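## Task

Close the lid on tip box TB4 and push its front edge down fully so that it catches. It counts only if the lid stays shut with no help from the robot. Afterwards release it and pull the hands away.

## Robot and tools

Robot: two arms, left_arm and right_arm, both mounted on one upright column behind the near edge of the table. left_arm is the robot's own left and sits on the +y side. Identical joint values on the two arms produce mirrored postures. The arms must never collide or shove each other hard.

Scene frame: z = 0 is the table top and +z is up. The origin lies 0.07 m behind the midpoint of the table's near edge. +x points out across the table. The robot faces roughly +x but may be rotated slightly about the column. Every result has a state line, left_arm: … | right_arm: …, giving each gripper's end_effector_position in metres and end_effector_quat_wxyz in this frame. At long reach the printed position can differ from the true one. Each tip box sits loose on a base plate and must end up flat on that plate. Don't knock anything off the table, because that ends the scene.

Gripper: the fingers point along the gripper's own +z axis and close along its y axis. With the fingers shut, the fingertips make a single flat face that works well for pressing a lid edge. end_effector_position is the point between the pads when closed, a little under 1 cm behind the tips. Closing pushes the tips roughly 17 mm further along +z.

Row format, shared by execute_actions and move: one flat list of 14 numbers, each in [-1, 1], always including both arms. The order is dx, dy, dz, rx, ry, rz, opening for left_arm, then the same seven for right_arm. dx to rz are an offset, not a pose. They are measured from that gripper's measured pose at the start of the action, expressed in the gripper's own axes. 1.0 equals 0.6 m of travel or 180 degrees of turn, and rx, ry, rz together form one rotation vector. Opening is absolute: +1 is fully open (0.145 m) and -1 is closed. Allow at least about 0.5 s to go from open to closed.

execute_actions(actions): a list of actions. Each action is a table of up to 15 rows, and each row lasts one control step of 1/30 s. If the table is short, its last row is held for the rest of the 15 steps, so one action takes 0.5 s. Every row is an offset from the start pose of its action, not from the previous row. For the first action of a call, that start pose is the last pose reported in this scene. On each step the command is clipped to within 70 mm and 16 degrees of the measured pose. Large offsets therefore need several actions, and an arm stops at its last clipped pose. If the inverse kinematics can't satisfy both, position wins over orientation. An empty list just returns the state and images.

move(target, speed, blocking): target is one 14-number row, with offsets taken from the last reported pose. Both grippers follow straight paths that finish at the same time, lasting 0.5 to 10 s. If a path would run longer it is cut off at 10 s, short of the target. speed is in m/s, 0.002 to 0.5 (default 0.25), and turning is capped at twice that in rad/s. The gripper opening is sent when the move starts. Paths don't avoid obstacles or the other arm. Grippers lag, drift, and can far exceed the speed setting, especially with the arm near full stretch. Faster moves strike harder, and a target set deeper past the contact point presses harder. The result adds a move: line giving the ending (done, off_target, moving, held, fault) and any limits. limits=paced means the pose was clipped. limits=held means some steps were blocked and the arm may then lurch fast. An ending that names only one arm means the other arm finished. The result also reports each gripper's distance to its target. With blocking=false you get the result after 0.5 s. Until a result shows the move has ended, use wait or stop before sending any new actions or moves.

wait(seconds): 0 to 10. Lets the scene run with the commands held, and returns early if a move ends. stop(): brakes a running move, which needs some distance. zoom_image(camera, region): camera is cam_left_wrist or cam_right_wrist, each image 504x504. region is [x0, y0, x1, y1] in pixels with (0,0) at the top left, up to 504x504. finished_scene(scene): ends scene 1 or 2 for good and reports success. The next goal then begins. Replying without a tool call ends all remaining scenes.

Result lines: Hand target is the pose the controller is now driving toward. grip_measured is the actual finger opening on the command scale. To hold something, command below that value. Pads exert about 10 N, and fast closes hit harder. Step readings list positions, and HELD marks steps that were blocked for that arm. pose unreachable means the clearance check altered the command for the named arm. FAULT means that arm stopped. MOTOR HOT appears from 85 °C. At 100 °C an OVER-TEMPERATURE FAULT shuts down the hot joints until they cool.

Practice: because offsets come from the measured pose, repeating a small push against a firm surface does not press harder, but against something that yields it goes deeper. To keep an arm still, send the offset back to its wanted pose in the first call of a reply and zeros after that. Small disturbances may nudge objects now and then. Close the lid, press the front edge with the closed fingertips until it latches, then lift away. Avoid slamming, very hard pushes, tipping the box, or motor overheating. The robot keeps holding its last command while you write, and quicker, smoother solutions are better.

Each tool is called after ">>>" as name(argument=value, ...) on one line, values as JSON.

## Session

>>> execute_actions(actions=[])

Scene clock: 0.00 s.
left_arm: end_effector_position=(+0.1577, +0.4805, +0.2697) grip_measured=+1.00 end_effector_quat_wxyz=(-0.109, +0.884, -0.309, +0.333) | right_arm: end_effector_position=(+0.2053, -0.2378, +0.1021) grip_measured=+1.00 end_effector_quat_wxyz=(-0.095, +0.909, -0.010, +0.405)
Joint positions: left_arm=[ 0.849  1.763 -1.364  1.301  0.811 -0.165  0.663  0.145] | right_arm=[-0.719  0.259  0.378  1.739  0.459  0.321  0.301  0.145]
Joint velocities: left_arm=[ 0.011 -0.011 -0.012 -0.007  0.007 -0.037  0.022 -0.   ] | right_arm=[-0.011 -0.011 -0.012 -0.002 -0.022  0.037 -0.066  0.   ]
Motor temperatures (°C, as the motors report them): left_arm=[24 25 24 25 25 26 23] | right_arm=[24 24 23 27 23 26 25]
Hand target (left_arm): +0.158, +0.480, +0.270; -0.109, +0.884, -0.309, +0.333
Hand target (right_arm): +0.205, -0.238, +0.102; -0.095, +0.909, -0.010, +0.405

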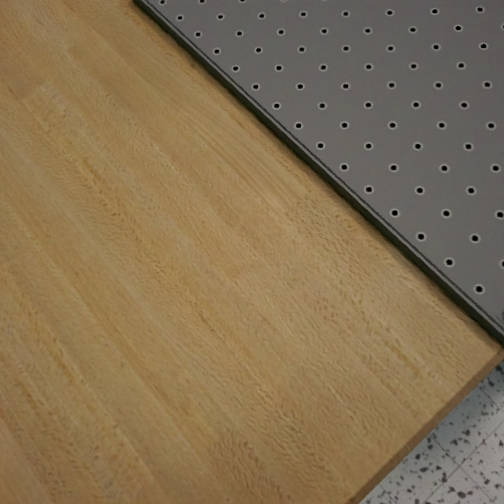

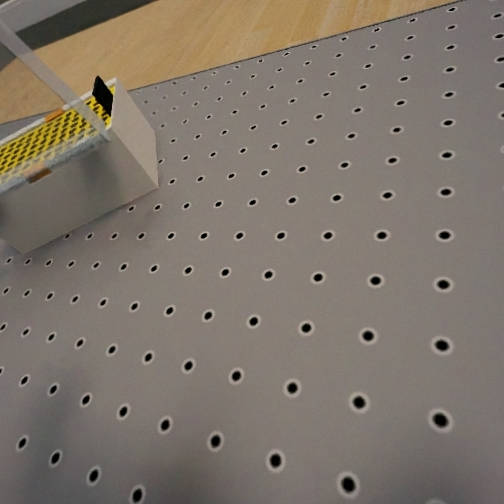

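>>> move(target=[0.23,0.137,0.02,-0.088,0.14,0.128,1,0.2,-0.05,-0.18,0.08,-0.02,-0.072,1])

Scene clock: 8.53 s.
left_arm: end_effector_position=(+0.2085, +0.3298, +0.2992) grip_measured=+1.00 end_effector_quat_wxyz=(+0.020, +0.721, -0.529, +0.446) | right_arm: end_effector_position=(+0.2058, -0.2386, +0.2661) grip_measured=+1.00 end_effector_quat_wxyz=(-0.162, +0.898, +0.142, +0.385)
Joint positions: left_arm=[ 0.939  1.687 -1.297  1.62   0.72  -0.367  0.776  0.145] | right_arm=[-1.082  0.615  0.943  2.226  0.886  0.722  0.534  0.145]
Joint velocities: left_arm=[-0.055  0.033 -0.002  0.002  0.037 -0.037  0.007  0.   ] | right_arm=[ 0.055 -0.033 -0.007  0.002 -0.066  0.022  0.007  0.   ]
Motor temperatures (°C, as the motors report them): left_arm=[24 25 24 25 25 26 23] | right_arm=[24 24 23 27 23 26 25]
Hand target (left_arm): +0.208, +0.329, +0.300; +0.021, +0.719, -0.532, +0.446
Hand target (right_arm): +0.205, -0.238, +0.266; -0.164, +0.898, +0.143, +0.383
Off the commanded pose (left_arm): 0.001 m, 1 deg.
Off the commanded pose (right_arm): 0.002 m, 0 deg.
move: done

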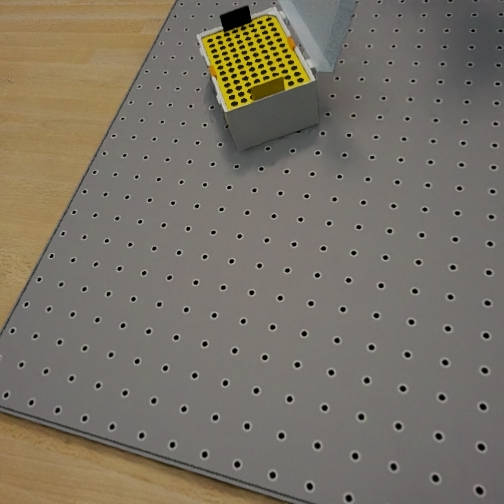

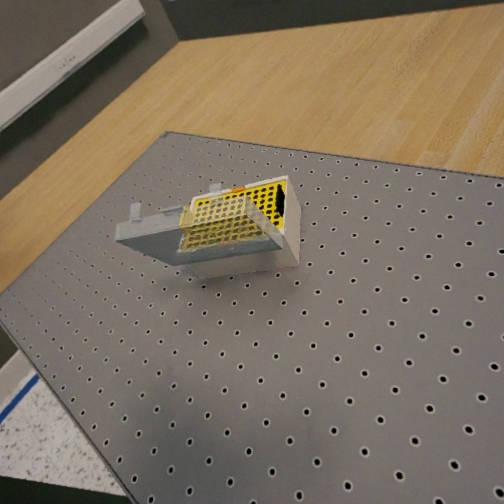

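>>> move(target=[0.231,0.069,0.26,0.014,-0.314,-0.372,1,0,0,0,0,0,0,1])

Scene clock: 29.53 s.
left_arm: end_effector_position=(+0.2752, +0.1235, +0.2741) grip_measured=+1.00 end_effector_quat_wxyz=(+0.007, +0.911, +0.030, +0.411) | right_arm: end_effector_position=(+0.2058, -0.2386, +0.2661) grip_measured=+1.00 end_effector_quat_wxyz=(-0.162, +0.898, +0.142, +0.385)
Joint positions: left_arm=[ 0.42   0.48  -0.735  2.174  1.576  0.772 -1.414  0.145] | right_arm=[-1.082  0.615  0.943  2.226  0.887  0.722  0.534  0.145]
Joint velocities: left_arm=[ 0.055 -0.077  0.007 -0.017 -0.007 -0.066 -0.081 -0.   ] | right_arm=[-0.011  0.033 -0.012 -0.022 -0.037 -0.022 -0.037  0.   ]
Motor temperatures (°C, as the motors report them): left_arm=[24 25 25 25 25 26 23] | right_arm=[24 24 23 27 23 26 25]
Hand target (left_arm): +0.275, +0.126, +0.273; +0.001, +0.912, +0.034, +0.409
Hand target (right_arm): +0.206, -0.239, +0.266; -0.162, +0.898, +0.142, +0.385
Off the commanded pose (left_arm): 0.009 m, 49 deg; orientation clipped at the last step of the last action.
Off the commanded pose (right_arm): 0.000 m, 0 deg.
joint sent to its limit (left arm) — the command would take joint 5 (forearm roll) past its upper limit and joint 6 (wrist pitch) past its upper limit, so those joints were sent only as far as their limits.
move: moving (left_arm; no rest 5 s after the path's end); limits=paced

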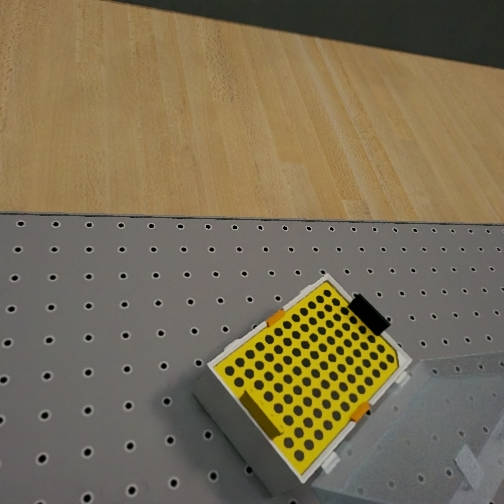

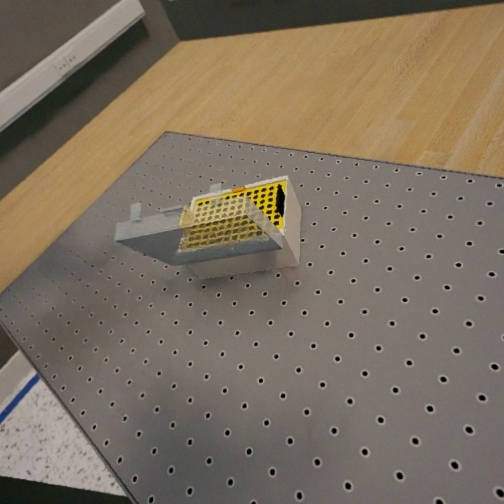

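>>> move(target=[0,0.1333,0,0,0,0,1,0,0,0,0,0,0,1])

>>> move(target=[0,0,-0.1,0,0,0,1,0,0,0,0,0,0,1])

Scene clock: 39.80 s.
left_arm: end_effector_position=(+0.2774, +0.0407, +0.2787) grip_measured=+1.00 end_effector_quat_wxyz=(+0.021, +0.905, +0.024, +0.424) | right_arm: end_effector_position=(+0.2058, -0.2386, +0.2661) grip_measured=+1.00 end_effector_quat_wxyz=(-0.162, +0.898, +0.142, +0.385)
Joint positions: left_arm=[ 0.428  0.104 -0.906  2.048  1.389  0.769 -1.575  0.145] | right_arm=[-1.082  0.615  0.943  2.226  0.887  0.722  0.534  0.145]
Joint velocities: left_arm=[-0.033  0.011  0.017 -0.002  0.007  0.037 -0.051 -0.   ] | right_arm=[ 0.011  0.033 -0.012  0.002 -0.022  0.051 -0.022  0.   ]
Motor temperatures (°C, as the motors report them): left_arm=[24 25 25 26 25 26 23] | right_arm=[24 24 23 27 23 26 25]
Hand target (left_arm): +0.277, +0.042, +0.277; +0.015, +0.906, +0.025, +0.422
Hand target (right_arm): +0.206, -0.239, +0.266; -0.162, +0.898, +0.142, +0.385
Off the commanded pose (left_arm): 0.004 m, 2 deg.
Off the commanded pose (right_arm): 0.000 m, 0 deg.
joint sent to its limit (left arm) — the command would take joint 6 (wrist pitch) past its upper limit and joint 7 (wrist yaw) past its lower limit, so those joints were sent only as far as their limits.
move: off_target (left_arm)

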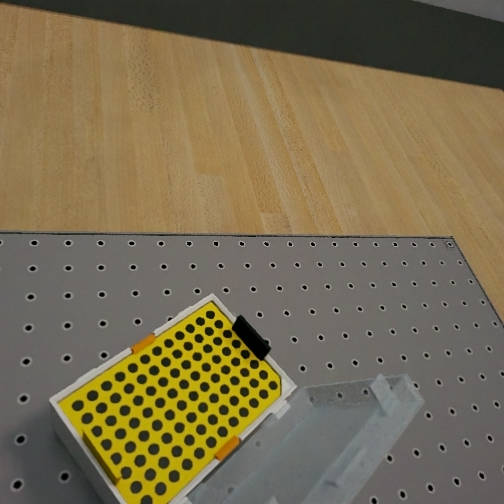

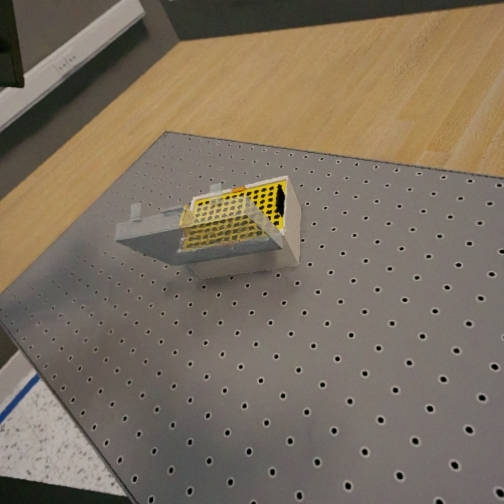

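Scene clock: 40.53 s.
left_arm: end_effector_position=(+0.2317, +0.0415, +0.3169) grip_measured=+1.00 end_effector_quat_wxyz=(+0.079, +0.870, +0.015, +0.486) | right_arm: end_effector_position=(+0.2058, -0.2386, +0.2661) grip_measured=+1.00 end_effector_quat_wxyz=(-0.162, +0.898, +0.142, +0.385)
Joint positions: left_arm=[ 0.294  0.172 -0.95   2.366  1.281  0.769 -1.577  0.145] | right_arm=[-1.082  0.615  0.943  2.226  0.887  0.722  0.534  0.145]
Joint velocities: left_arm=[ 0.011  0.011 -0.017  0.007 -0.007 -0.007 -0.022 -0.   ] | right_arm=[ 0.011 -0.011  0.002 -0.012 -0.022 -0.051  0.037  0.   ]
Motor temperatures (°C, as the motors report them): left_arm=[24 25 25 26 25 26 23] | right_arm=[24 24 23 27 23 26 25]
Hand target (left_arm): +0.231, +0.042, +0.316; +0.076, +0.871, +0.014, +0.485
Hand target (right_arm): +0.206, -0.239, +0.266; -0.162, +0.898, +0.142, +0.385
Off the commanded pose (left_arm): 0.001 m, 11 deg.
Off the commanded pose (right_arm): 0.000 m, 0 deg.
joint sent to its limit (left arm) — the command would take joint 6 (wrist pitch) past its upper limit and joint 7 (wrist yaw) past its lower limit, so those joints were sent only as far as their limits.
move: off_target (left_arm)

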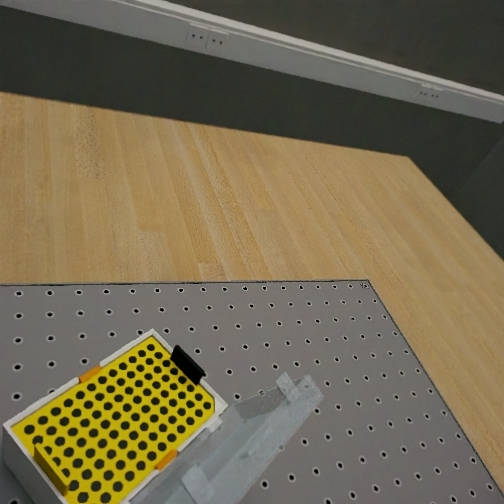

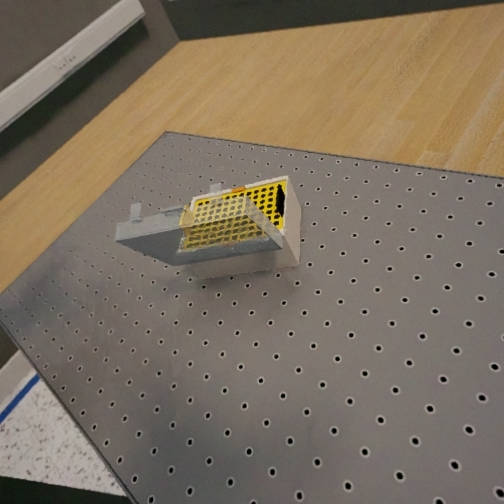

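>>> move(target=[0,-0.25,0,0,0,0,1,-0.16,-0.17,0.213,0,0,0,-1])

Scene clock: 68.17 s.
left_arm: end_effector_position=(+0.2417, +0.1937, +0.2951) grip_measured=+1.00 end_effector_quat_wxyz=(+0.077, +0.868, +0.021, +0.490) | right_arm: end_effector_position=(+0.1844, -0.1058, +0.1305) grip_measured=-1.00 end_effector_quat_wxyz=(-0.165, +0.897, +0.146, +0.383)
Joint positions: left_arm=[-0.057  1.031 -0.276  2.349  1.423  0.505 -0.693  0.145] | right_arm=[-0.764  0.29  -0.024  2.031  0.296  0.416  0.144  0.   ]
Joint velocities: left_arm=[-0.033  0.011  0.007  0.002 -0.037 -0.022  0.051  0.   ] | right_arm=[-0.033  0.011 -0.007  0.007 -0.007  0.051  0.022 -0.   ]
Motor temperatures (°C, as the motors report them): left_arm=[24 25 24 26 25 26 23] | right_arm=[24 24 23 27 23 26 25]
Hand target (left_arm): +0.242, +0.193, +0.295; +0.080, +0.868, +0.021, +0.490
Hand target (right_arm): +0.185, -0.107, +0.130; -0.161, +0.897, +0.144, +0.384
Off the commanded pose (left_arm): 0.005 m, 1 deg.
Off the commanded pose (right_arm): 0.002 m, 1 deg.
move: off_target (left_arm)

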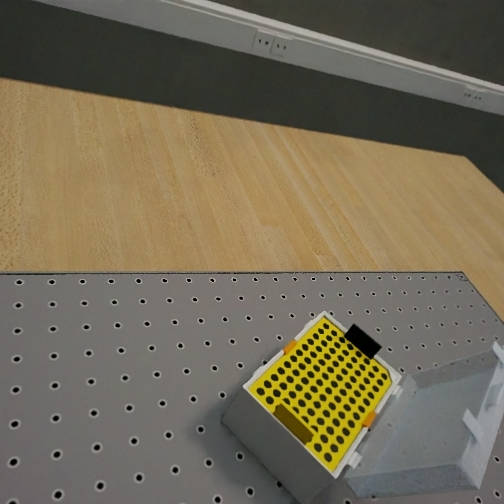

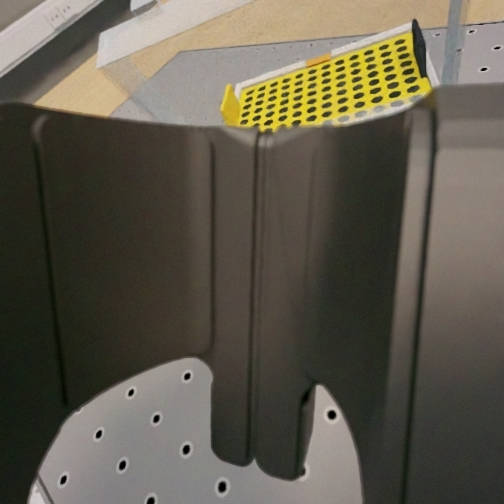

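>>> move(target=[0,0,0,-0.07,-0.1,0,1,0.042,-0.012,0.051,0,0,0,-1], speed=0.1)

Scene clock: 74.43 s.
left_arm: end_effector_position=(+0.2434, +0.1946, +0.2972) grip_measured=+1.00 end_effector_quat_wxyz=(+0.177, +0.894, -0.071, +0.404) | right_arm: end_effector_position=(+0.2197, -0.0842, +0.1326) grip_measured=-1.00 end_effector_quat_wxyz=(-0.166, +0.895, +0.146, +0.387)
Joint positions: left_arm=[ 0.044  1.133 -0.17   2.175  1.576  0.77  -0.275  0.145] | right_arm=[-0.571  0.223 -0.071  1.979  0.248  0.547  0.132  0.   ]
Joint velocities: left_arm=[-0.011 -0.033 -0.002 -0.007  0.022 -0.037 -0.081  0.   ] | right_arm=[ 0.033 -0.011 -0.002 -0.022 -0.007 -0.066 -0.022  0.   ]
Motor temperatures (°C, as the motors report them): left_arm=[24 25 25 26 25 26 23] | right_arm=[24 24 23 27 23 26 25]
Hand target (left_arm): +0.243, +0.194, +0.296; +0.179, +0.895, -0.072, +0.401
Hand target (right_arm): +0.219, -0.085, +0.130; -0.163, +0.897, +0.146, +0.384
Off the commanded pose (left_arm): 0.003 m, 8 deg.
Off the commanded pose (right_arm): 0.003 m, 1 deg.
joint sent to its limit (left arm) — the command would take joint 5 (forearm roll) past its upper limit and joint 6 (wrist pitch) past its upper limit, so those joints were sent only as far as their limits.
move: off_target (left_arm)

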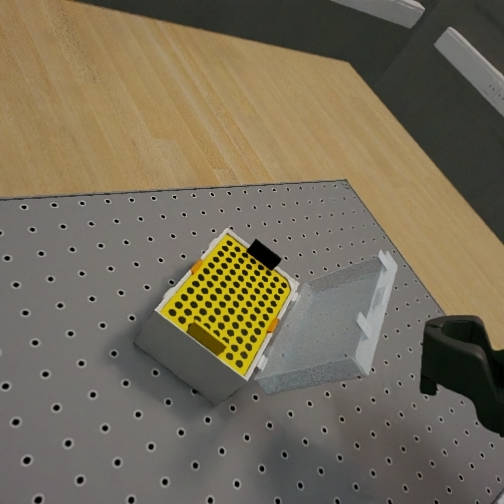

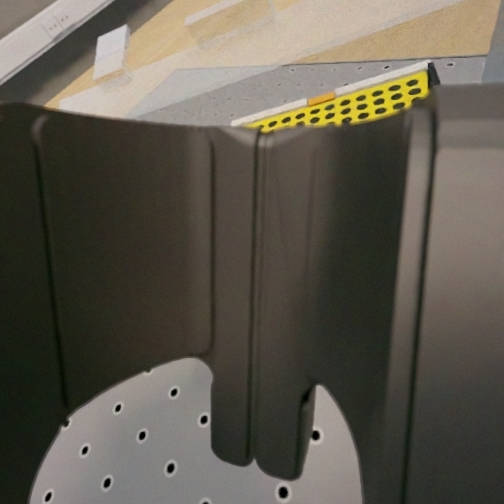

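>>> move(target=[0,0,0,0,0,0,1,0.084,-0.024,0.101,0,0,0,-1], speed=0.05)

Scene clock: 79.23 s.
left_arm: end_effector_position=(+0.2434, +0.1946, +0.2972) grip_measured=+1.00 end_effector_quat_wxyz=(+0.177, +0.894, -0.071, +0.404) | right_arm: end_effector_position=(+0.2889, -0.0415, +0.1358) grip_measured=-1.00 end_effector_quat_wxyz=(-0.166, +0.893, +0.146, +0.392)
Joint positions: left_arm=[ 0.044  1.133 -0.17   2.175  1.576  0.77  -0.275  0.145] | right_arm=[-0.206  0.095 -0.149  1.773  0.181  0.7    0.097  0.   ]
Joint velocities: left_arm=[-0.055  0.033  0.007 -0.007 -0.022 -0.037 -0.007 -0.   ] | right_arm=[-0.033  0.033 -0.002  0.012  0.007 -0.022 -0.037 -0.   ]
Motor temperatures (°C, as the motors report them): left_arm=[24 25 25 26 25 26 24] | right_arm=[24 24 23 27 23 26 25]
Hand target (left_arm): +0.243, +0.195, +0.297; +0.177, +0.894, -0.071, +0.404
Hand target (right_arm): +0.288, -0.042, +0.133; -0.163, +0.896, +0.146, +0.388
Off the commanded pose (left_arm): 0.000 m, 0 deg.
Off the commanded pose (right_arm): 0.004 m, 1 deg.
move: off_target (right_arm)

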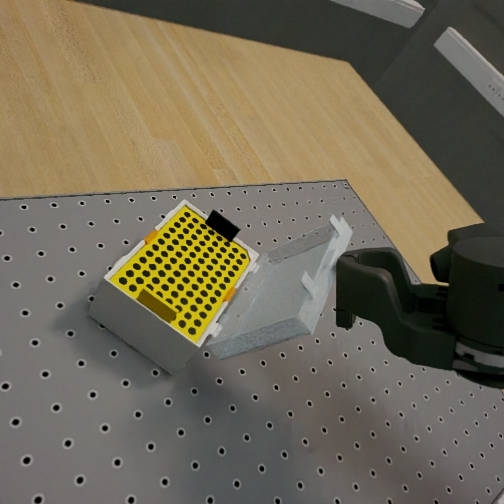

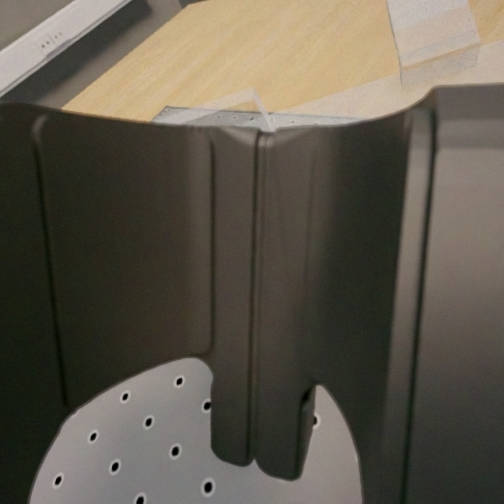

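>>> move(target=[-0.052,-0.018,0.465,-0.132,-0.175,0,-1,-0.02,0.006,-0.025,0,0,0,-1], speed=0.2)

Scene clock: 103.93 s.
left_arm: end_effector_position=(+0.4187, +0.0996, +0.1050) grip_measured=-1.00 end_effector_quat_wxyz=(+0.181, +0.930, -0.131, +0.291) | right_arm: end_effector_position=(+0.2722, -0.0515, +0.1347) grip_measured=-1.00 end_effector_quat_wxyz=(-0.166, +0.894, +0.146, +0.390)
Joint positions: left_arm=[ 1.016 -0.1   -1.447  0.02   1.196  0.377  0.514  0.   ] | right_arm=[-0.29   0.131 -0.14   1.833  0.204  0.677  0.097  0.   ]
Joint velocities: left_arm=[ 0.055  0.099  0.007 -0.002  0.007 -0.022 -0.051 -0.   ] | right_arm=[-0.033 -0.077 -0.007  0.017 -0.037  0.037  0.022 -0.   ]
Motor temperatures (°C, as the motors report them): left_arm=[25 25 25 26 25 26 24] | right_arm=[25 24 23 28 23 26 25]
Hand target (left_arm): +0.419, +0.100, +0.104; +0.179, +0.930, -0.130, +0.293
Hand target (right_arm): +0.272, -0.052, +0.136; -0.167, +0.893, +0.146, +0.392
Off the commanded pose (left_arm): 0.005 m, 27 deg; orientation clipped at the last step of the last action.
Off the commanded pose (right_arm): 0.001 m, 0 deg.
elbow stopped short (left arm): the move would have taken joint 4 (elbow) straighter than the controller allows; a more bent joint 4 avoids this.
move: off_target (left_arm); limits=paced

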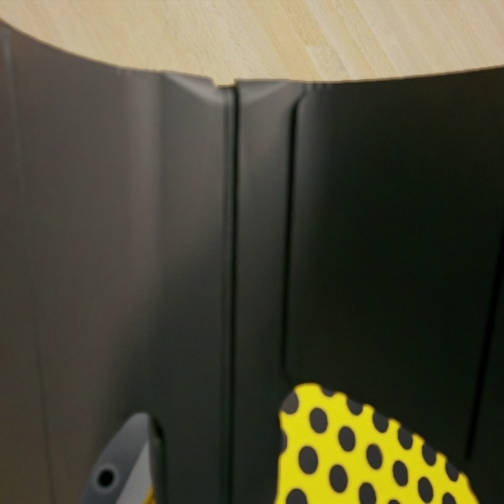

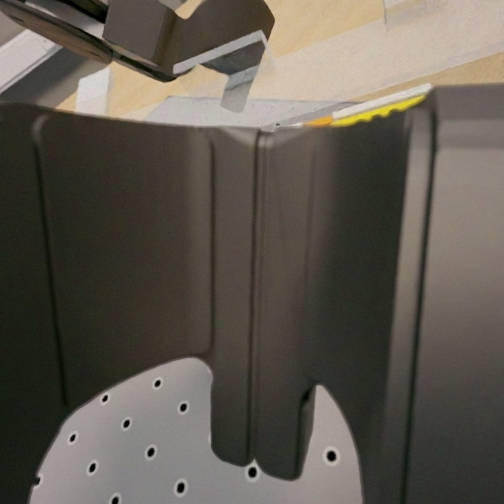

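>>> move(target=[-0.15,0,-0.193,-0.084,0.096,0.183,-1,0,0,0,0,0,0,-1], speed=0.2)

>>> move(target=[-0.06,0,0,0,0,0,1,-0.03,0.01,-0.04,0,0,0,-1], speed=0.1)

Scene clock: 116.77 s.
left_arm: end_effector_position=(+0.2929, +0.1628, +0.1407) grip_measured=-1.00 end_effector_quat_wxyz=(+0.228, +0.772, -0.390, +0.447) | right_arm: end_effector_position=(+0.2722, -0.0515, +0.1347) grip_measured=-1.00 end_effector_quat_wxyz=(-0.166, +0.894, +0.146, +0.390)
Joint positions: left_arm=[ 0.789  0.821 -1.492  1.195  0.911 -0.204  0.508  0.   ] | right_arm=[-0.29   0.131 -0.14   1.833  0.204  0.677  0.097  0.   ]
Joint velocities: left_arm=[-0.011  0.011 -0.007 -0.002  0.022 -0.007  0.081  0.   ] | right_arm=[ 0.011  0.011  0.002 -0.007 -0.007 -0.037 -0.022 -0.   ]
Motor temperatures (°C, as the motors report them): left_arm=[26 25 25 26 25 26 24] | right_arm=[25 24 23 28 23 26 25]
Hand target (left_arm): +0.291, +0.161, +0.139; +0.232, +0.771, -0.393, +0.444
Hand target (right_arm): +0.272, -0.052, +0.135; -0.166, +0.894, +0.146, +0.390
Off the commanded pose (left_arm): 0.004 m, 1 deg.
Off the commanded pose (right_arm): 0.000 m, 0 deg.
move: off_target (left_arm)

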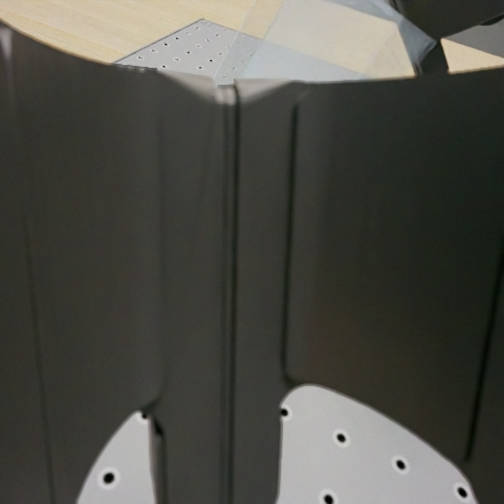

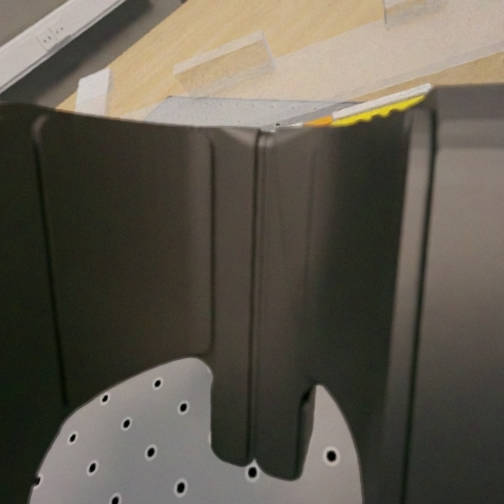

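Scene clock: 117.50 s.
left_arm: end_effector_position=(+0.2832, +0.1791, +0.1100) grip_measured=+1.00 end_effector_quat_wxyz=(+0.224, +0.774, -0.389, +0.448) | right_arm: end_effector_position=(+0.2461, -0.0689, +0.1342) grip_measured=-1.00 end_effector_quat_wxyz=(-0.164, +0.895, +0.146, +0.388)
Joint positions: left_arm=[ 0.719  0.773 -1.493  1.029  0.899 -0.331  0.554  0.145] | right_arm=[-0.428  0.182 -0.108  1.92   0.231  0.629  0.109  0.   ]
Joint velocities: left_arm=[-0.011  0.011 -0.007 -0.017  0.051 -0.081 -0.037  0.   ] | right_arm=[-0.033  0.077  0.002  0.002 -0.051  0.007  0.007 -0.   ]
Motor temperatures (°C, as the motors report them): left_arm=[26 25 25 26 25 26 24] | right_arm=[25 24 23 28 23 26 25]
Hand target (left_arm): +0.282, +0.177, +0.110; +0.228, +0.772, -0.391, +0.447
Hand target (right_arm): +0.247, -0.068, +0.136; -0.167, +0.894, +0.147, +0.390
Off the commanded pose (left_arm): 0.002 m, 1 deg.
Off the commanded pose (right_arm): 0.002 m, 0 deg.
move: done

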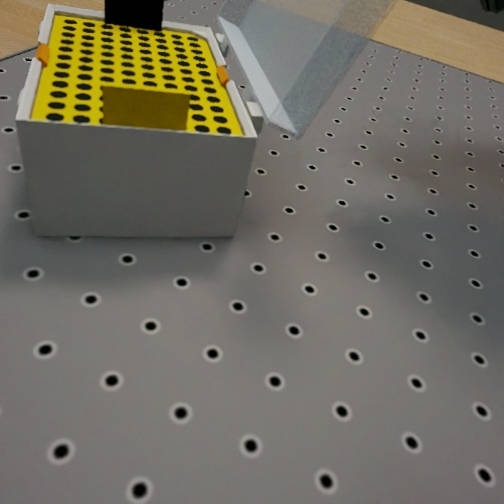

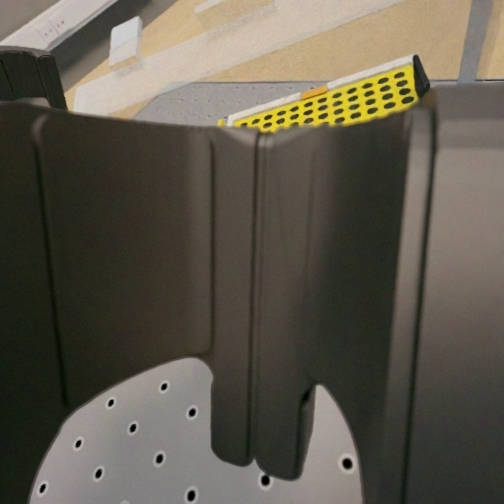

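>>> move(target=[-0.015,-0.013,0.123,0,0,0,1,0.012,0.078,-0.16,0,0,0,1], speed=0.1)

Scene clock: 137.50 s.
left_arm: end_effector_position=(+0.3234, +0.1355, +0.0645) grip_measured=+1.00 end_effector_quat_wxyz=(+0.221, +0.775, -0.390, +0.446) | right_arm: end_effector_position=(+0.2062, -0.1497, +0.1920) grip_measured=+1.00 end_effector_quat_wxyz=(-0.163, +0.897, +0.143, +0.386)
Joint positions: left_arm=[ 0.722  0.351 -1.491  0.477  0.906 -0.426  0.647  0.145] | right_arm=[-0.796  0.386  0.288  2.237  0.476  0.661  0.271  0.145]
Joint velocities: left_arm=[ 0.033  0.011 -0.007  0.012 -0.022 -0.066 -0.081 -0.   ] | right_arm=[-0.033 -0.055 -0.022 -0.007  0.037  0.007 -0.051 -0.   ]
Motor temperatures (°C, as the motors report them): left_arm=[26 25 25 26 25 26 24] | right_arm=[25 24 23 28 23 26 25]
Hand target (left_arm): +0.324, +0.135, +0.066; +0.223, +0.773, -0.391, +0.448
Hand target (right_arm): +0.206, -0.148, +0.193; -0.167, +0.895, +0.145, +0.387
Off the commanded pose (left_arm): 0.002 m, 0 deg.
Off the commanded pose (right_arm): 0.001 m, 0 deg.
move: done

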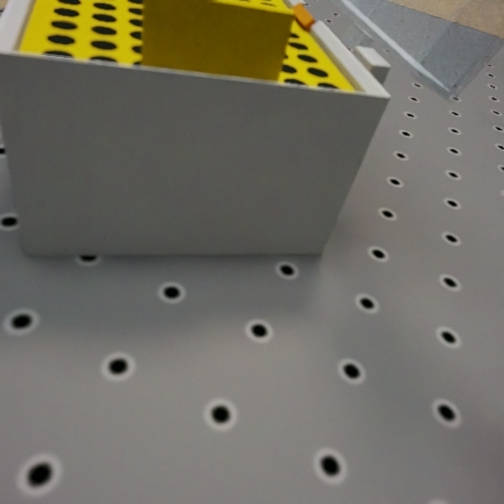

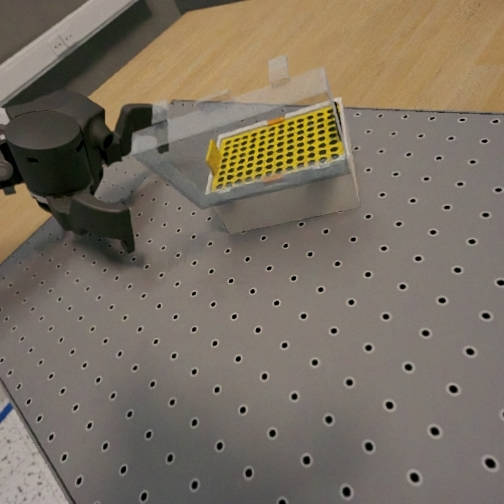

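>>> move(target=[0.046,0,0.079,0,-0.06,0,1,0,0,0,0,0,0,1], speed=0.05)

Scene clock: 146.10 s.
left_arm: end_effector_position=(+0.3558, +0.0890, +0.0655) grip_measured=+1.00 end_effector_quat_wxyz=(+0.188, +0.811, -0.409, +0.374) | right_arm: end_effector_position=(+0.2063, -0.1497, +0.1921) grip_measured=+1.00 end_effector_quat_wxyz=(-0.163, +0.897, +0.143, +0.386)
Joint positions: left_arm=[ 0.825  0.162 -1.519  0.409  0.825 -0.135  0.575  0.145] | right_arm=[-0.796  0.386  0.288  2.237  0.476  0.661  0.271  0.145]
Joint velocities: left_arm=[-0.011 -0.077  0.007 -0.007 -0.037  0.037 -0.037 -0.   ] | right_arm=[ 0.011 -0.033 -0.002 -0.007 -0.007  0.007 -0.037  0.   ]
Motor temperatures (°C, as the motors report them): left_arm=[26 25 25 26 25 26 24] | right_arm=[25 24 23 29 23 26 25]
Hand target (left_arm): +0.356, +0.091, +0.065; +0.184, +0.813, -0.409, +0.372
Hand target (right_arm): +0.206, -0.150, +0.192; -0.163, +0.897, +0.143, +0.386
Off the commanded pose (left_arm): 0.003 m, 1 deg.
Off the commanded pose (right_arm): 0.000 m, 0 deg.
move: done

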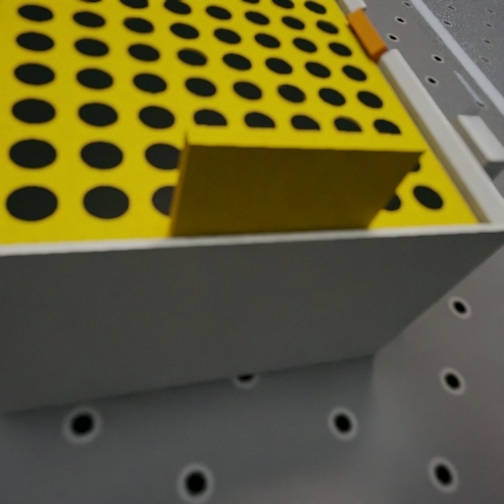

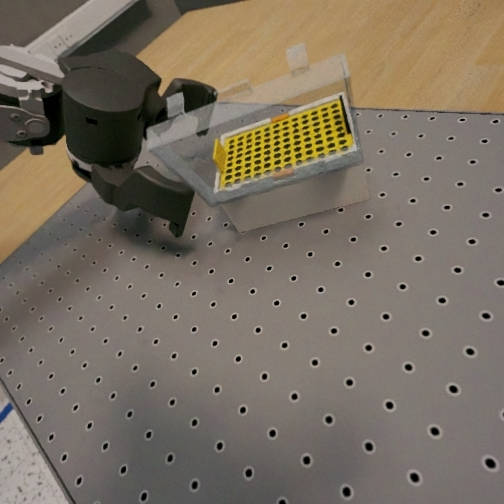

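>>> move(target=[-0.02,0.033,0,0,0,0,1,0,0,0,0,0,0,1], speed=0.05)

>>> move(target=[0.032,0,0.035,0,0,0,1,0,0,0,0,0,0,1], speed=0.03)

Scene clock: 151.80 s.
left_arm: end_effector_position=(+0.3353, +0.0829, +0.0574) grip_measured=+1.00 end_effector_quat_wxyz=(+0.191, +0.810, -0.409, +0.375) | right_arm: end_effector_position=(+0.2063, -0.1497, +0.1921) grip_measured=+1.00 end_effector_quat_wxyz=(-0.163, +0.897, +0.143, +0.386)
Joint positions: left_arm=[ 0.774  0.24  -1.523  0.578  0.807 -0.114  0.483  0.145] | right_arm=[-0.796  0.386  0.288  2.237  0.476  0.661  0.271  0.145]
Joint velocities: left_arm=[-0.011  0.077 -0.007  0.002 -0.022 -0.037  0.007 -0.   ] | right_arm=[-0.011  0.011  0.002 -0.027 -0.037 -0.037 -0.022  0.   ]
Motor temperatures (°C, as the motors report them): left_arm=[26 25 25 26 25 26 24] | right_arm=[25 24 23 28 23 26 25]
Hand target (left_arm): +0.335, +0.084, +0.056; +0.188, +0.811, -0.409, +0.373
Hand target (right_arm): +0.206, -0.150, +0.192; -0.163, +0.897, +0.143, +0.386
Off the commanded pose (left_arm): 0.001 m, 0 deg.
Off the commanded pose (right_arm): 0.000 m, 0 deg.
move: done

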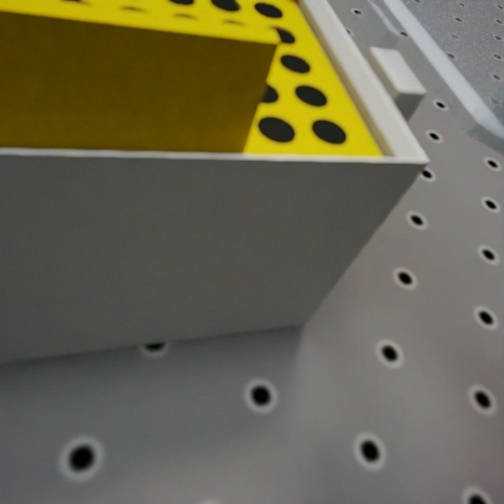

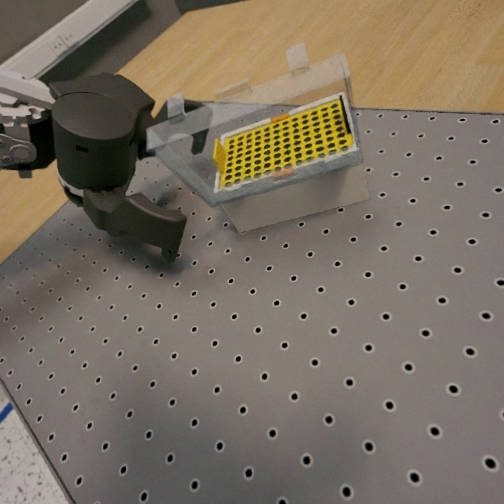

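Scene clock: 152.97 s.
left_arm: end_effector_position=(+0.3516, +0.0594, +0.0579) grip_measured=+1.00 end_effector_quat_wxyz=(+0.189, +0.810, -0.409, +0.374) | right_arm: end_effector_position=(+0.2063, -0.1497, +0.1921) grip_measured=+1.00 end_effector_quat_wxyz=(-0.163, +0.897, +0.143, +0.386)
Joint positions: left_arm=[ 0.799  0.087 -1.523  0.39   0.813 -0.122  0.516  0.145] | right_arm=[-0.796  0.386  0.288  2.237  0.476  0.661  0.271  0.145]
Joint velocities: left_arm=[-0.055  0.077 -0.007  0.002 -0.095 -0.007  0.022  0.   ] | right_arm=[-0.011  0.055  0.002 -0.002 -0.037  0.037 -0.037 -0.   ]
Motor temperatures (°C, as the motors report them): left_arm=[26 25 25 26 25 26 24] | right_arm=[25 24 23 28 23 26 25]
Hand target (left_arm): +0.352, +0.060, +0.059; +0.191, +0.810, -0.409, +0.375
Hand target (right_arm): +0.206, -0.150, +0.192; -0.163, +0.897, +0.143, +0.386
Off the commanded pose (left_arm): 0.001 m, 0 deg.
Off the commanded pose (right_arm): 0.000 m, 0 deg.
move: done

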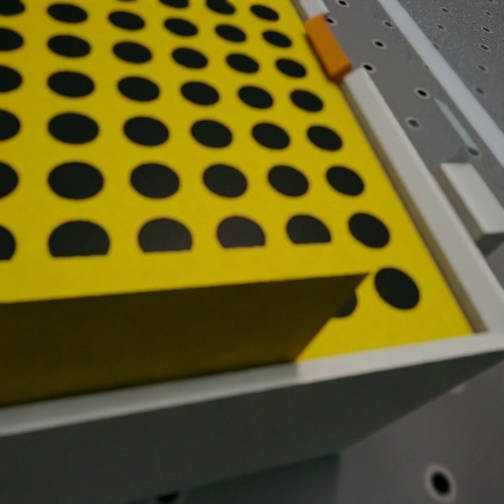

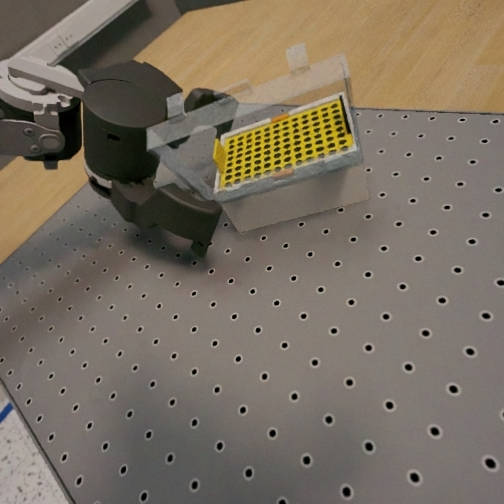

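>>> move(target=[0.024,0,0.024,0,0,0,1,0,0,0,0,0,0,1], speed=0.03)

>>> execute_actions(actions=[[[0,0.006,0,0,0,0,0.7,0,0,0,0,0,0,1]],[[0,0,0,0,0,0,0.5,0,0,0,0,0,0,1]]])

Scene clock: 157.70 s.
left_arm: end_effector_position=(+0.3631, +0.0432, +0.0588) grip_measured=+1.00 end_effector_quat_wxyz=(+0.186, +0.811, -0.410, +0.373) | right_arm: end_effector_position=(+0.2063, -0.1497, +0.1921) grip_measured=+1.00 end_effector_quat_wxyz=(-0.163, +0.897, +0.143, +0.386)
Joint positions: left_arm=[ 0.82  -0.081 -1.52   0.135  0.821 -0.169  0.584  0.145] | right_arm=[-0.796  0.386  0.288  2.237  0.476  0.661  0.271  0.145]
Joint velocities: left_arm=[ 0.011 -0.033  0.012 -0.002  0.037 -0.022  0.007 -0.   ] | right_arm=[-0.033 -0.033  0.007  0.002 -0.066 -0.081 -0.007  0.   ]
Motor temperatures (°C, as the motors report them): left_arm=[27 25 25 26 25 26 24] | right_arm=[25 24 23 28 23 26 25]
Hand target (left_arm): +0.364, +0.043, +0.060; +0.188, +0.810, -0.410, +0.375
Hand target (right_arm): +0.206, -0.150, +0.192; -0.163, +0.897, +0.143, +0.386
Off the commanded pose (left_arm): 0.001 m, 0 deg.
Off the commanded pose (right_arm): 0.000 m, 0 deg.
move: done

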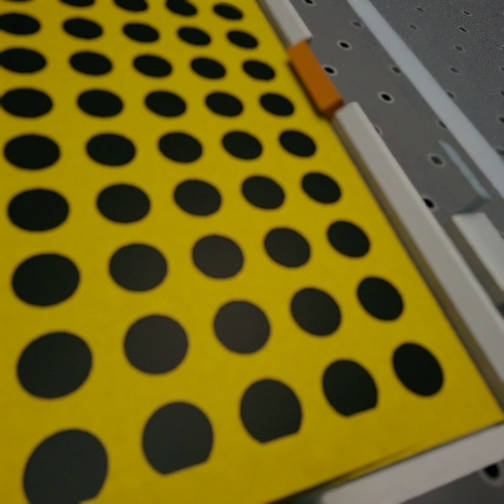

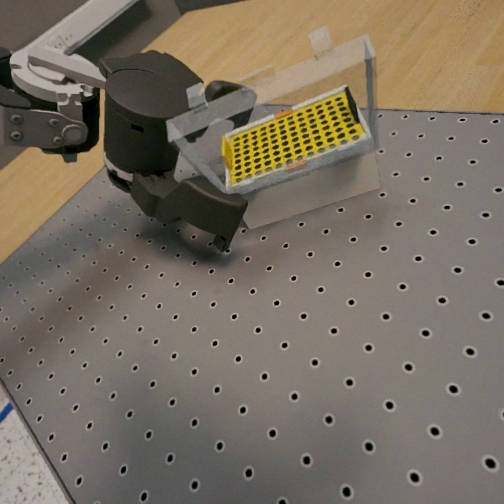

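Scene clock: 158.70 s.
left_arm: end_effector_position=(+0.3623, +0.0401, +0.0622) grip_measured=+0.50 end_effector_quat_wxyz=(+0.190, +0.808, -0.410, +0.378) | right_arm: end_effector_position=(+0.2063, -0.1497, +0.1921) grip_measured=+1.00 end_effector_quat_wxyz=(-0.163, +0.897, +0.143, +0.386)
Joint positions: left_arm=[ 0.819 -0.036 -1.52   0.235  0.819 -0.143  0.548  0.112] | right_arm=[-0.796  0.386  0.288  2.237  0.476  0.661  0.271  0.145]
Joint velocities: left_arm=[ 0.055  0.077 -0.002 -0.002 -0.022  0.037 -0.051  0.   ] | right_arm=[-0.011  0.011 -0.002 -0.012 -0.081  0.051  0.007 -0.   ]
Motor temperatures (°C, as the motors report them): left_arm=[27 25 25 26 25 26 24] | right_arm=[25 24 23 28 23 26 25]
Hand target (left_arm): +0.362, +0.040, +0.061; +0.190, +0.809, -0.410, +0.376
Hand target (right_arm): +0.206, -0.150, +0.192; -0.163, +0.897, +0.143, +0.386
Off the commanded pose (left_arm): 0.001 m, 0 deg.
Off the commanded pose (right_arm): 0.000 m, 0 deg.
Step readings (end_effector_position; steps 1 to 15: 1st action; 16 to 30: 2nd action):
0: left_arm (+0.3631, +0.0432, +0.0588) | right_arm (+0.2063, -0.1497, +0.1921)
1: left_arm (+0.3612, +0.0397, +0.0612) | right_arm (+0.2063, -0.1497, +0.1921)
2: left_arm (+0.3605, +0.0386, +0.0625) | right_arm (+0.2063, -0.1497, +0.1921)
4: left_arm (+0.3613, +0.0394, +0.0619) | right_arm (+0.2063, -0.1497, +0.1921)
8: left_arm (+0.3615, +0.0401, +0.0613) | right_arm (+0.2063, -0.1497, +0.1921)
15: left_arm (+0.3615, +0.0402, +0.0613) | right_arm (+0.2063, -0.1497, +0.1921)
16: left_arm (+0.3620, +0.0401, +0.0619) | right_arm (+0.2063, -0.1497, +0.1921)
17: left_arm (+0.3623, +0.0401, +0.0622) | right_arm (+0.2063, -0.1497, +0.1921)
19: left_arm (+0.3623, +0.0401, +0.0622) | right_arm (+0.2063, -0.1497, +0.1921)
23: left_arm (+0.3623, +0.0401, +0.0622) | right_arm (+0.2063, -0.1497, +0.1921)
30: end_effector_position above

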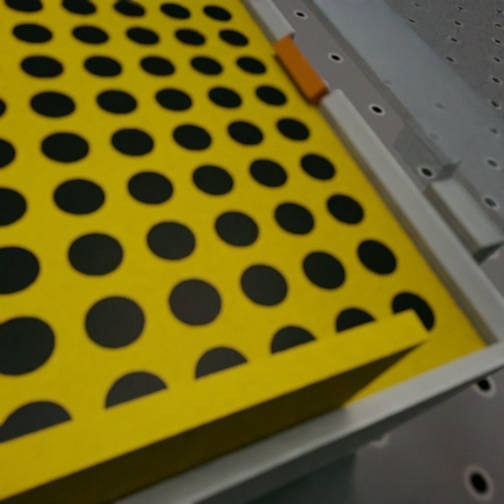

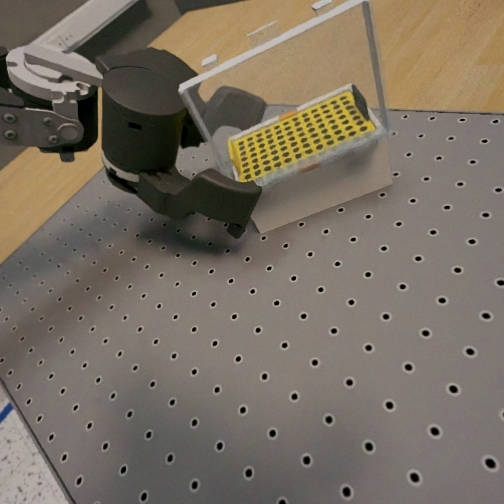

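>>> execute_actions(actions=[[[0,0,0,0,0,0,0.38,0,0,0,0,0,0,1]],[[0,0,0,0,0,0,0.26,0,0,0,0,0,0,1]],[[0,0,0,0,0,0,0.15,0,0,0,0,0,0,1]]])

Scene clock: 163.00 s.
left_arm: end_effector_position=(+0.3636, +0.0388, +0.0643) grip_measured=+0.27 end_effector_quat_wxyz=(+0.192, +0.806, -0.410, +0.381) | right_arm: end_effector_position=(+0.2063, -0.1497, +0.1921) grip_measured=+1.00 end_effector_quat_wxyz=(-0.163, +0.897, +0.143, +0.386)
Joint positions: left_arm=[ 0.822 -0.036 -1.523  0.237  0.827 -0.146  0.55   0.095] | right_arm=[-0.796  0.386  0.288  2.237  0.476  0.661  0.271  0.145]
Joint velocities: left_arm=[-0.033 -0.055 -0.012  0.007 -0.095 -0.037 -0.066  0.   ] | right_arm=[-0.011 -0.011  0.002  0.002 -0.022 -0.037  0.007 -0.   ]
Motor temperatures (°C, as the motors report them): left_arm=[27 25 25 26 25 26 24] | right_arm=[25 24 23 28 23 26 25]
Hand target (left_arm): +0.364, +0.039, +0.064; +0.192, +0.806, -0.410, +0.381
Hand target (right_arm): +0.206, -0.150, +0.192; -0.163, +0.897, +0.143, +0.386
Off the commanded pose (left_arm): 0.000 m, 0 deg.
Off the commanded pose (right_arm): 0.000 m, 0 deg.
Step readings (end_effector_position; steps 1 to 15: 1st action; 16 to 30: 2nd action; 31 to 45: 3rd action):
0: left_arm (+0.3623, +0.0401, +0.0622) | right_arm (+0.2063, -0.1497, +0.1921)
1: left_arm (+0.3625, +0.0400, +0.0624) | right_arm (+0.2063, -0.1497, +0.1921)
2: left_arm (+0.3631, +0.0393, +0.0634) | right_arm (+0.2063, -0.1497, +0.1921)
4: left_arm (+0.3640, +0.0385, +0.0648) | right_arm (+0.2063, -0.1497, +0.1921)
8: left_arm (+0.3637, +0.0390, +0.0643) | right_arm (+0.2063, -0.1497, +0.1921)
15: left_arm (+0.3637, +0.0392, +0.0642) | right_arm (+0.2063, -0.1497, +0.1921)
16: left_arm (+0.3636, +0.0388, +0.0643) | right_arm (+0.2063, -0.1497, +0.1921)
17: left_arm (+0.3636, +0.0388, +0.0643) | right_arm (+0.2063, -0.1497, +0.1921)
19: left_arm (+0.3636, +0.0388, +0.0643) | right_arm (+0.2063, -0.1497, +0.1921)
23: left_arm (+0.3636, +0.0388, +0.0643) | right_arm (+0.2063, -0.1497, +0.1921)
30: left_arm (+0.3636, +0.0388, +0.0643) | right_arm (+0.2063, -0.1497, +0.1921)
31: left_arm (+0.3636, +0.0388, +0.0643) | right_arm (+0.2063, -0.1497, +0.1921)
32: left_arm (+0.3636, +0.0388, +0.0643) | right_arm (+0.2063, -0.1497, +0.1921)
34: left_arm (+0.3636, +0.0388, +0.0643) | right_arm (+0.2063, -0.1497, +0.1921)
38: left_arm (+0.3636, +0.0388, +0.0643) | right_arm (+0.2063, -0.1497, +0.1921)
45: end_effector_position above

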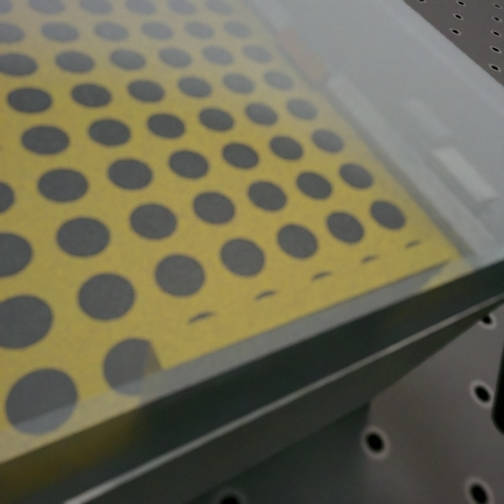

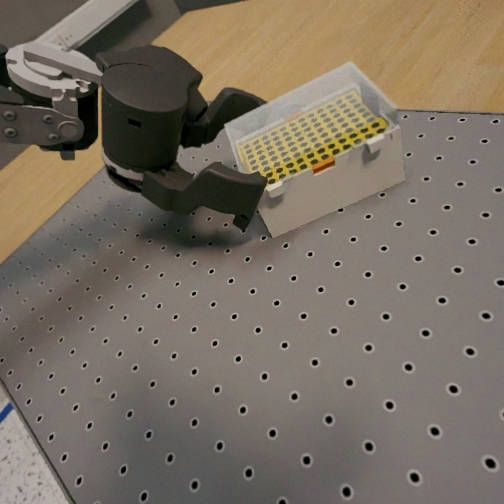

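>>> move(target=[-0.053,0.117,-0.065,0,0,0,0.1,0,0,0,0,0,0,-1], speed=0.05)

Scene clock: 171.47 s.
left_arm: end_effector_position=(+0.2764, +0.0383, +0.0637) grip_measured=+0.27 end_effector_quat_wxyz=(+0.196, +0.807, -0.409, +0.378) | right_arm: end_effector_position=(+0.2063, -0.1497, +0.1921) grip_measured=-1.00 end_effector_quat_wxyz=(-0.163, +0.897, +0.143, +0.386)
Joint positions: left_arm=[ 0.648  0.397 -1.526  1.082  0.745  0.045  0.173  0.096] | right_arm=[-0.796  0.386  0.288  2.237  0.476  0.661  0.271  0.   ]
Joint velocities: left_arm=[ 0.033  0.055  0.007 -0.007 -0.022 -0.022 -0.037 -0.   ] | right_arm=[-0.077  0.011  0.007  0.002 -0.037 -0.037  0.007 -0.   ]
Motor temperatures (°C, as the motors report them): left_arm=[27 25 24 26 25 26 24] | right_arm=[25 24 23 28 23 26 25]
Hand target (left_arm): +0.276, +0.038, +0.063; +0.194, +0.808, -0.409, +0.378
Hand target (right_arm): +0.206, -0.150, +0.192; -0.163, +0.897, +0.143, +0.386
Off the commanded pose (left_arm): 0.001 m, 1 deg.
Off the commanded pose (right_arm): 0.000 m, 0 deg.
move: done

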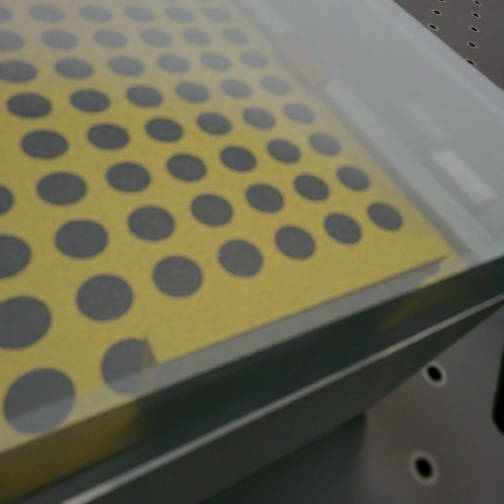

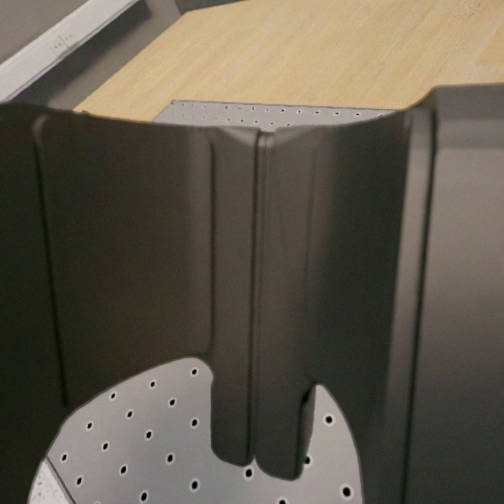

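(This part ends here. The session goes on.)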